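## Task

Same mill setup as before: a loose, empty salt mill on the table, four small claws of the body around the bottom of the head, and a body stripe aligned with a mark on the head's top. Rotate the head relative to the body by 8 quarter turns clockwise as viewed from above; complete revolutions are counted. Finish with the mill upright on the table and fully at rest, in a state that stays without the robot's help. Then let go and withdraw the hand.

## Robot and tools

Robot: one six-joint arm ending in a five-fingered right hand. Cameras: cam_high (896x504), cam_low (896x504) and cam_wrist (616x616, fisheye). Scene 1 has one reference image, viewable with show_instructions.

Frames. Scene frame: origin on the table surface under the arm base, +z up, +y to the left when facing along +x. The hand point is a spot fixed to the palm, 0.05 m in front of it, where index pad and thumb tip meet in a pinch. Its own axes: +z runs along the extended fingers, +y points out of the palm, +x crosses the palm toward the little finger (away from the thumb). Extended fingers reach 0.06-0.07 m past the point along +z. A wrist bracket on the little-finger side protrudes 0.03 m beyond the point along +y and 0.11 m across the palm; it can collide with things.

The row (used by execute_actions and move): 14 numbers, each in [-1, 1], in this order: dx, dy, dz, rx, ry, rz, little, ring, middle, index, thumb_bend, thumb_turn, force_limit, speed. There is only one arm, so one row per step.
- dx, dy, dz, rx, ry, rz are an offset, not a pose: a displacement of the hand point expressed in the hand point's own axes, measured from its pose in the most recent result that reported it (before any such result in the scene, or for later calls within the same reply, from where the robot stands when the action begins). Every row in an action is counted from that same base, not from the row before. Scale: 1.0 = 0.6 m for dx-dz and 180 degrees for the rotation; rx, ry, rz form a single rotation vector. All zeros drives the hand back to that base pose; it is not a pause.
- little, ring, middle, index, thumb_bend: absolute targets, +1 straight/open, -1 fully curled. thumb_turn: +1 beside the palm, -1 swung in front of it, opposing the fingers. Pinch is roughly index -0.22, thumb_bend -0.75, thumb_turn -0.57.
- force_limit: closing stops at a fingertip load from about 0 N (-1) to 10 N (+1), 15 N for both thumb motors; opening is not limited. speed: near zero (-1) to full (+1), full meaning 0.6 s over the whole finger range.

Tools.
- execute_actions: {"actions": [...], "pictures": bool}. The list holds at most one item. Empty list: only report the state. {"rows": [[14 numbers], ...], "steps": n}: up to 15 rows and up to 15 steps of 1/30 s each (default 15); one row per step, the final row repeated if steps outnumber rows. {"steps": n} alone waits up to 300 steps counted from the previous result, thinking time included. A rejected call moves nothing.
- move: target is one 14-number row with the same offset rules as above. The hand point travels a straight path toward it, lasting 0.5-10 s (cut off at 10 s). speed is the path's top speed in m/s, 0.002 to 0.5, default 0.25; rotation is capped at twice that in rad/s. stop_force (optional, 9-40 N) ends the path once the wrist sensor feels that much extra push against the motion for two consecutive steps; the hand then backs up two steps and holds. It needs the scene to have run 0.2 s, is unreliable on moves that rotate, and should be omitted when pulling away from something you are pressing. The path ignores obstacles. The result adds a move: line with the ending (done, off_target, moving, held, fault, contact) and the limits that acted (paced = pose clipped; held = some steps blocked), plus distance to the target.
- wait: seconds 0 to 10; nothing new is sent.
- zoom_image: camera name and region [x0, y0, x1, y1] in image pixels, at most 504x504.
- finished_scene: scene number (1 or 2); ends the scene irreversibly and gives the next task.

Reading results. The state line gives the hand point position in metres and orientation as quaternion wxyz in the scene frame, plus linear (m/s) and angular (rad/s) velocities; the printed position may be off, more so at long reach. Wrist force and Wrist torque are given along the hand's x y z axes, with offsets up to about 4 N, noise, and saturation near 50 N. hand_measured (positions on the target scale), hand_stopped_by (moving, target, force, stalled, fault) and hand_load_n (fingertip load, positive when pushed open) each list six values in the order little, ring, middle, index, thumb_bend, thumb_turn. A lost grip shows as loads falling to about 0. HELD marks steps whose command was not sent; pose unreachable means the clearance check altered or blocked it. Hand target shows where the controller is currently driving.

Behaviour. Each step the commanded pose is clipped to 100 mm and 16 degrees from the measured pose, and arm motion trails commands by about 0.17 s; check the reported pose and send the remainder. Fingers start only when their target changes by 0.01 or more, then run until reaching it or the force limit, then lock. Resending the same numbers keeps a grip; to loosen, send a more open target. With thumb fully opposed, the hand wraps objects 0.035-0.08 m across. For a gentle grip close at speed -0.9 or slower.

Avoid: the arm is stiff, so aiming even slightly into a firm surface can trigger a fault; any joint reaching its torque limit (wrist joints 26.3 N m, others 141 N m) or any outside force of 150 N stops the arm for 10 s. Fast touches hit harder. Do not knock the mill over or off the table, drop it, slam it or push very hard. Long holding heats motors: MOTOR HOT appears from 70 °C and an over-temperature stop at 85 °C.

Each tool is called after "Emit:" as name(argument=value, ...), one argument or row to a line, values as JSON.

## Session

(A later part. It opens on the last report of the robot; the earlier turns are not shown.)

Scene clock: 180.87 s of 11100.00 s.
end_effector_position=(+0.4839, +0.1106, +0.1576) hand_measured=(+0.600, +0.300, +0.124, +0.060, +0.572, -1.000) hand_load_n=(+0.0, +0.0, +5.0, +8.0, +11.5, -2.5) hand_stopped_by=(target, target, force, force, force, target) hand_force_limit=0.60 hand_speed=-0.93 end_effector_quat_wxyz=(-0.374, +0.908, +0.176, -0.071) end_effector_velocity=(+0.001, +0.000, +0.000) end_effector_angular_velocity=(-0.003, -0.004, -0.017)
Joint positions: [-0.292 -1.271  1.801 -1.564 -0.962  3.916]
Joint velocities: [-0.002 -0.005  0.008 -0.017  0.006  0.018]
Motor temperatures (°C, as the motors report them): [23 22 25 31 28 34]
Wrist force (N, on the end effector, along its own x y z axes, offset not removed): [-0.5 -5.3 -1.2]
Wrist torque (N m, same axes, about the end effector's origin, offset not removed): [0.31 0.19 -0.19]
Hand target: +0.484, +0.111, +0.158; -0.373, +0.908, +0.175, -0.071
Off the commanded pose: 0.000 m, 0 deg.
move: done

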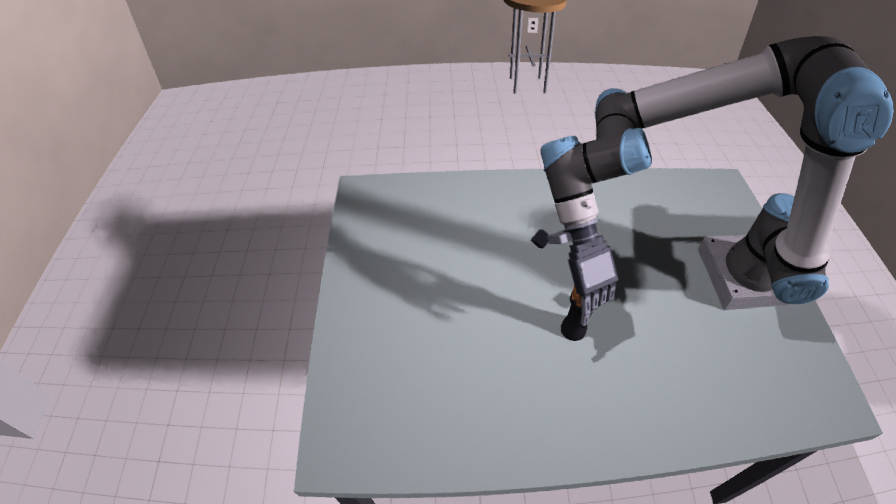

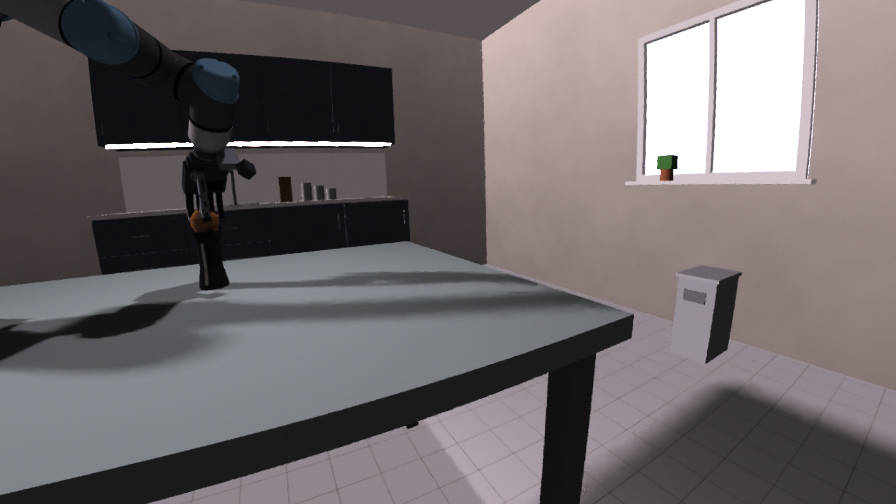

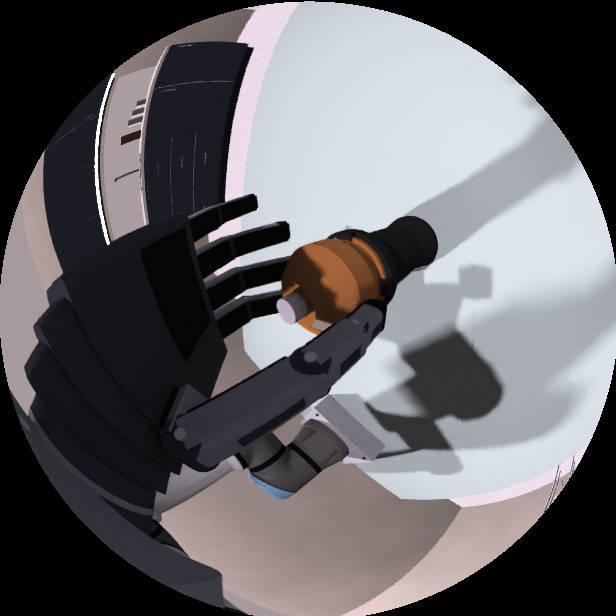

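Emit:
move(
  target=[0.0042,-0.003,0.0034,0,0.047,0.0476,0.6,0.3,-0.3,-0.3,-0.6,-1,0.6,-0.93],
)

Emit:
move(
  target=[0,-0.001,-0.001,0,0,0,0.7,0.5,0.45,0.45,1,-1,0.6,-0.6],
  speed=0.01,
)

Emit:
zoom_image(
  camera="cam_wrist",
  region=[250,190,470,360],
)

Emit:
zoom_image(
  camera="cam_low",
  region=[150,180,270,300],
)

Scene clock: 184.20 s of 11100.00 s.
end_effector_position=(+0.4852, +0.1140, +0.1574) hand_measured=(+0.600, +0.300, +0.124, +0.060, +0.572, -1.000) hand_load_n=(+0.0, +0.0, +5.0, +7.5, +11.5, -3.0) hand_stopped_by=(target, target, force, force, force, target) hand_force_limit=0.60 hand_speed=-0.93 end_effector_quat_wxyz=(-0.379, +0.921, +0.081, -0.033) end_effector_velocity=(-0.000, +0.000, -0.001) end_effector_angular_velocity=(-0.004, -0.001, -0.016)
Joint positions: [-0.322 -1.319  1.898 -1.733 -0.882  4.116]
Joint velocities: [-0.001 -0.005  0.01  -0.02   0.003  0.019]
Motor temperatures (°C, as the motors report them): [23 22 25 31 28 34]
Wrist force (N, on the end effector, along its own x y z axes, offset not removed): [0.2 -4.1 -2.6]
Wrist torque (N m, same axes, about the end effector's origin, offset not removed): [0.48 0.04 -0.11]
Hand target: +0.485, +0.114, +0.157; -0.379, +0.921, +0.080, -0.032
Off the commanded pose: 0.000 m, 0 deg.
move: done

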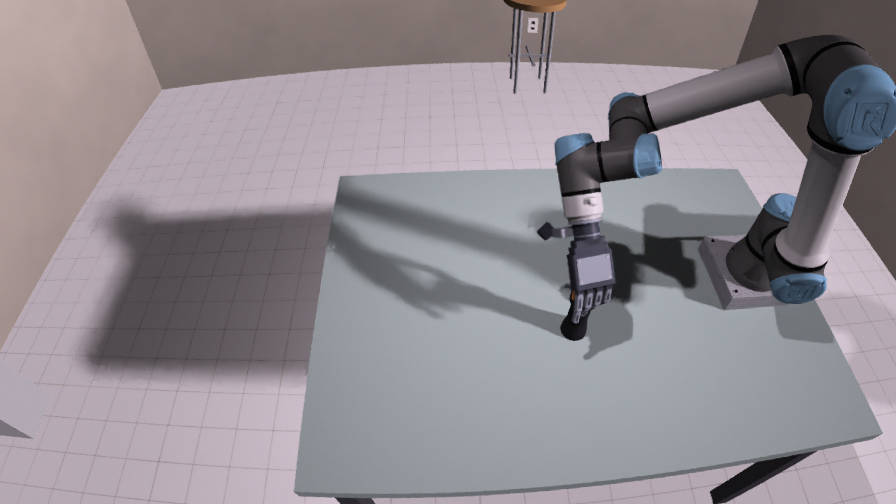

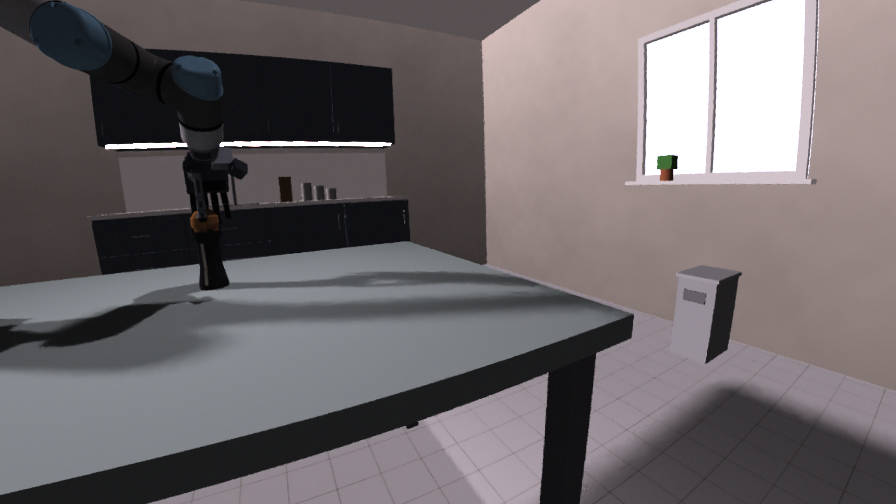

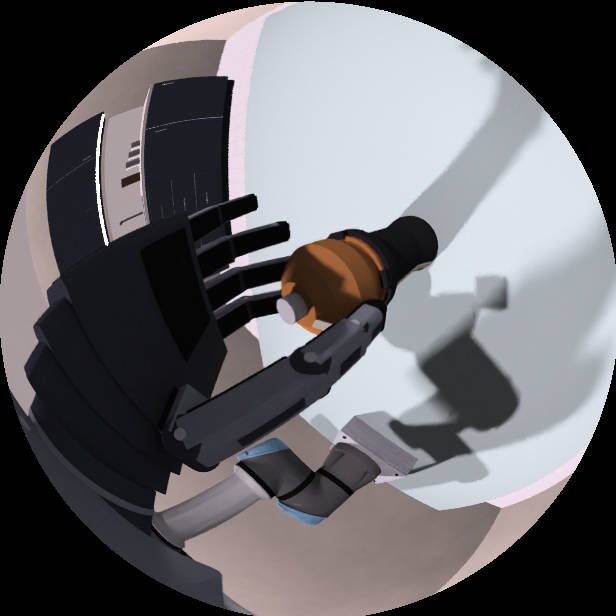

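Scene clock: 185.50 s of 11100.00 s.
end_effector_position=(+0.4852, +0.1140, +0.1583) hand_measured=(+0.700, +0.500, +0.450, +0.450, +1.000, -1.000) hand_load_n=(+0.0, +0.0, +0.0, +0.0, +0.0, +0.0) hand_stopped_by=(target, target, target, target, target, target) hand_force_limit=0.60 hand_speed=-0.60 end_effector_quat_wxyz=(-0.379, +0.921, +0.081, -0.033) end_effector_velocity=(+0.000, +0.000, +0.000) end_effector_angular_velocity=(-0.000, -0.001, +0.000)
Joint positions: [-0.322 -1.32   1.896 -1.731 -0.881  4.116]
Joint velocities: [ 0.  0. -0. -0.  0.  0.]
Motor temperatures (°C, as the motors report them): [23 22 25 31 28 34]
Wrist force (N, on the end effector, along its own x y z axes, offset not removed): [-0.8 3.3 2.5]
Wrist torque (N m, same axes, about the end effector's origin, offset not removed): [0.37 -0.01 0.05]
Hand target: +0.485, +0.114, +0.158; -0.379, +0.921, +0.081, -0.033
Off the commanded pose: 0.000 m, 0 deg.
move: done

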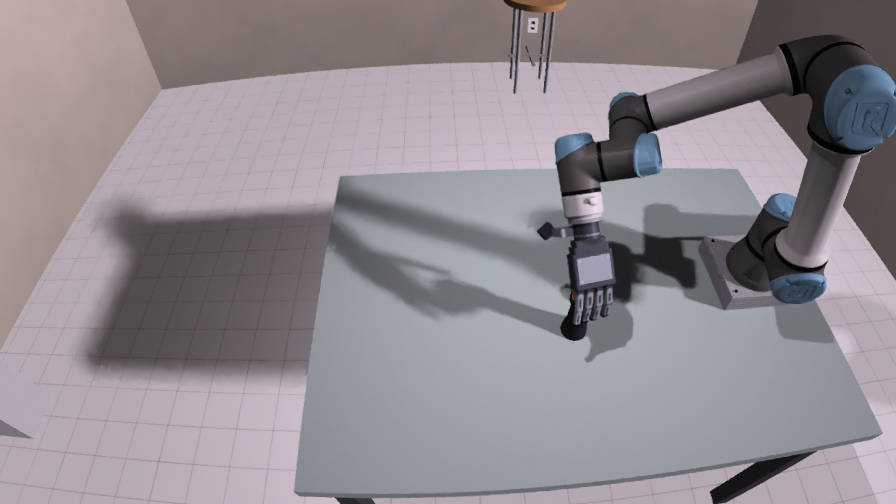

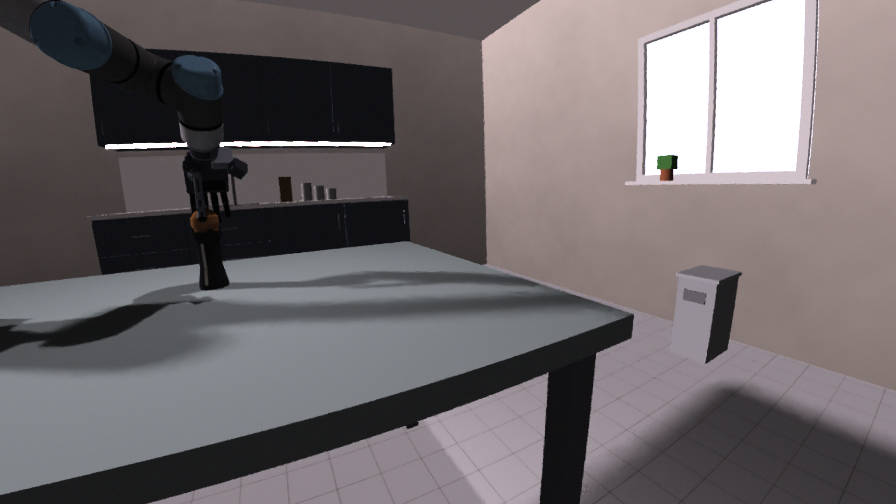

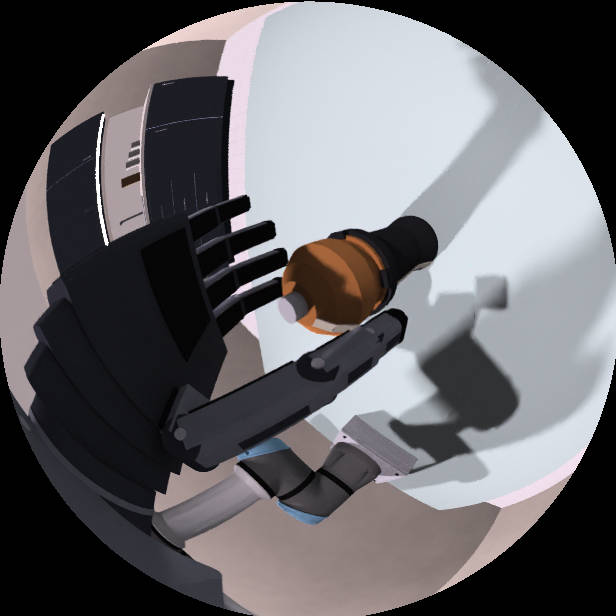

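Region (250, 190, 470, 360) of cam_wrist's 616x616 image, scaled by 2.291, with more detail than that image has; it fills the top 389 rows of this view, and the rest is white.

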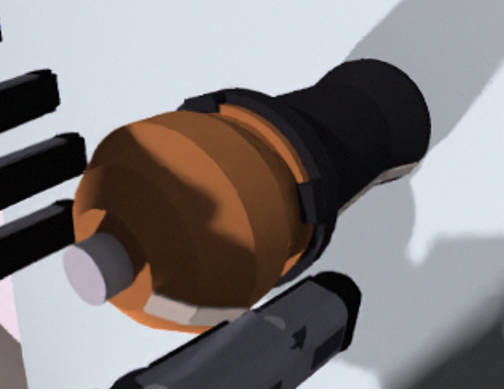

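Region (150, 180, 270, 300) of cam_low's 896x504 image, scaled by 4.200, with more detail than that image has.

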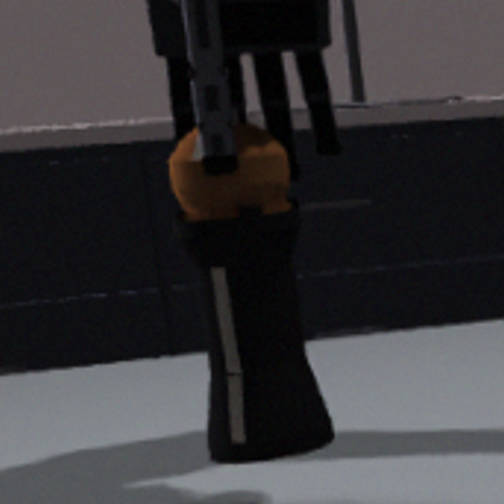

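Looks aligned.

Emit:
move(
  target=[0,-0.14,-0.14,0,0,0,0.7,0.5,0.45,0.45,1,-1,0.6,-0.6],
)

Emit:
zoom_image(
  camera="cam_low",
  region=[150,180,270,300],
)

Scene clock: 187.47 s of 11100.00 s.
end_effector_position=(+0.4849, +0.1144, +0.2767) hand_measured=(+0.700, +0.500, +0.450, +0.450, +1.000, -1.000) hand_load_n=(+0.0, +0.0, +0.0, +0.0, +0.0, +0.0) hand_stopped_by=(target, target, target, target, target, target) hand_force_limit=0.60 hand_speed=-0.60 end_effector_quat_wxyz=(-0.379, +0.921, +0.081, -0.032) end_effector_velocity=(+0.000, -0.000, +0.003) end_effector_angular_velocity=(-0.001, +0.000, +0.001)
Joint positions: [-0.322 -1.435  1.706 -1.425 -0.881  4.117]
Joint velocities: [-0.    -0.001 -0.007  0.008 -0.001 -0.001]
Motor temperatures (°C, as the motors report them): [23 22 25 31 28 34]
Wrist force (N, on the end effector, along its own x y z axes, offset not removed): [-1.9 4.3 1.9]
Wrist torque (N m, same axes, about the end effector's origin, offset not removed): [0.63 0.18 -0.07]
Hand target: +0.485, +0.114, +0.277; -0.379, +0.921, +0.081, -0.033
Off the commanded pose: 0.000 m, 0 deg.
move: done

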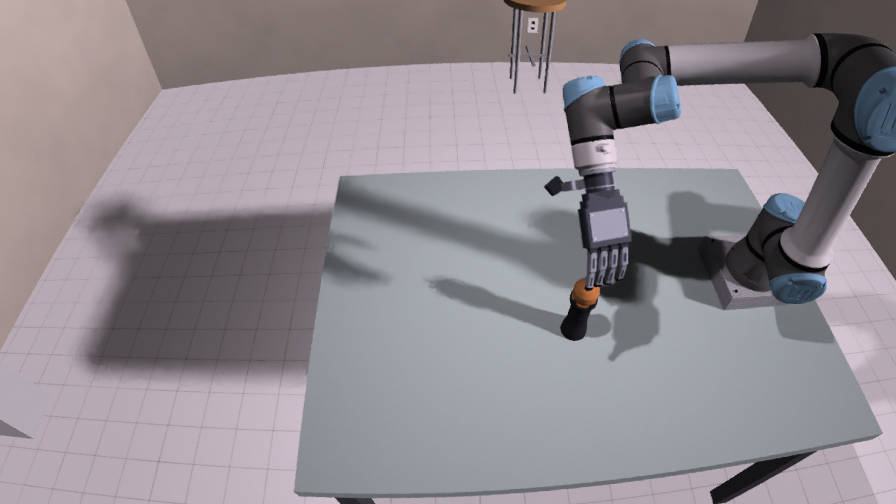

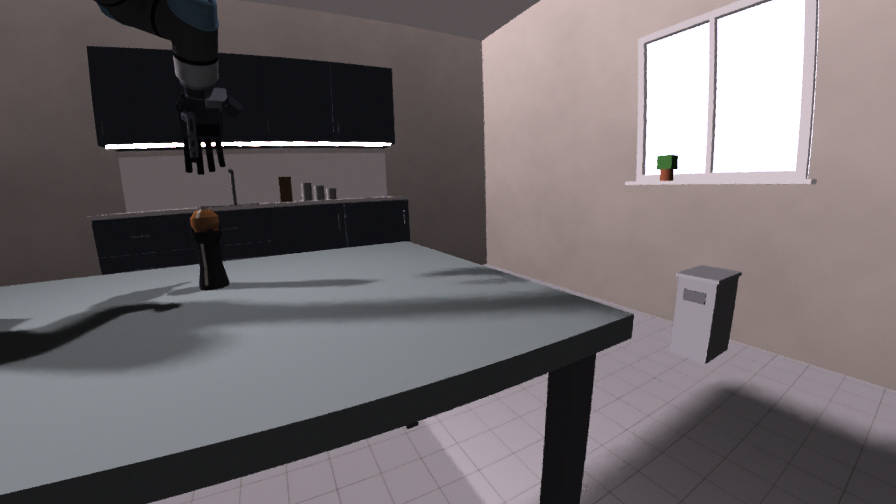

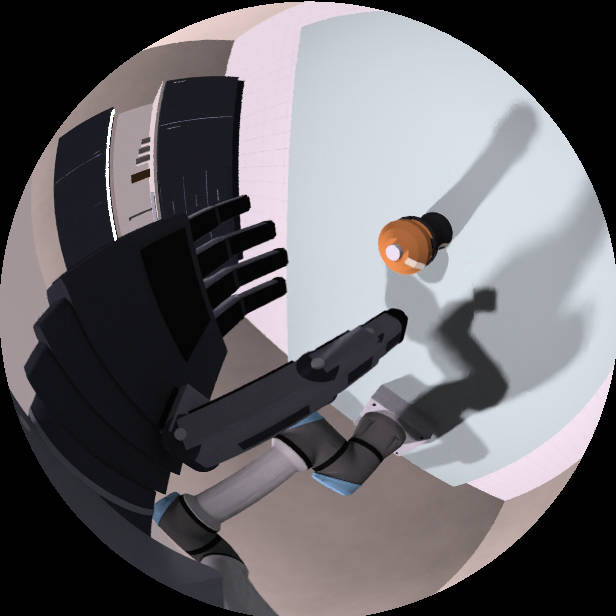

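Region (150, 180, 270, 300) of cam_low's 896x504 image, scaled by 4.200, with more detail than that image has.

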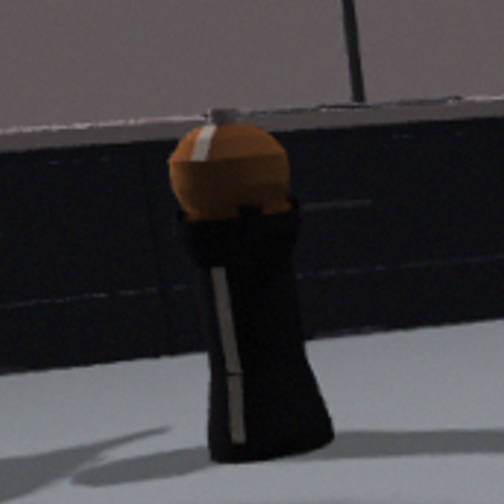

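Emit:
finished_scene(
  scene=2,
)

The scene is finished: the task was done.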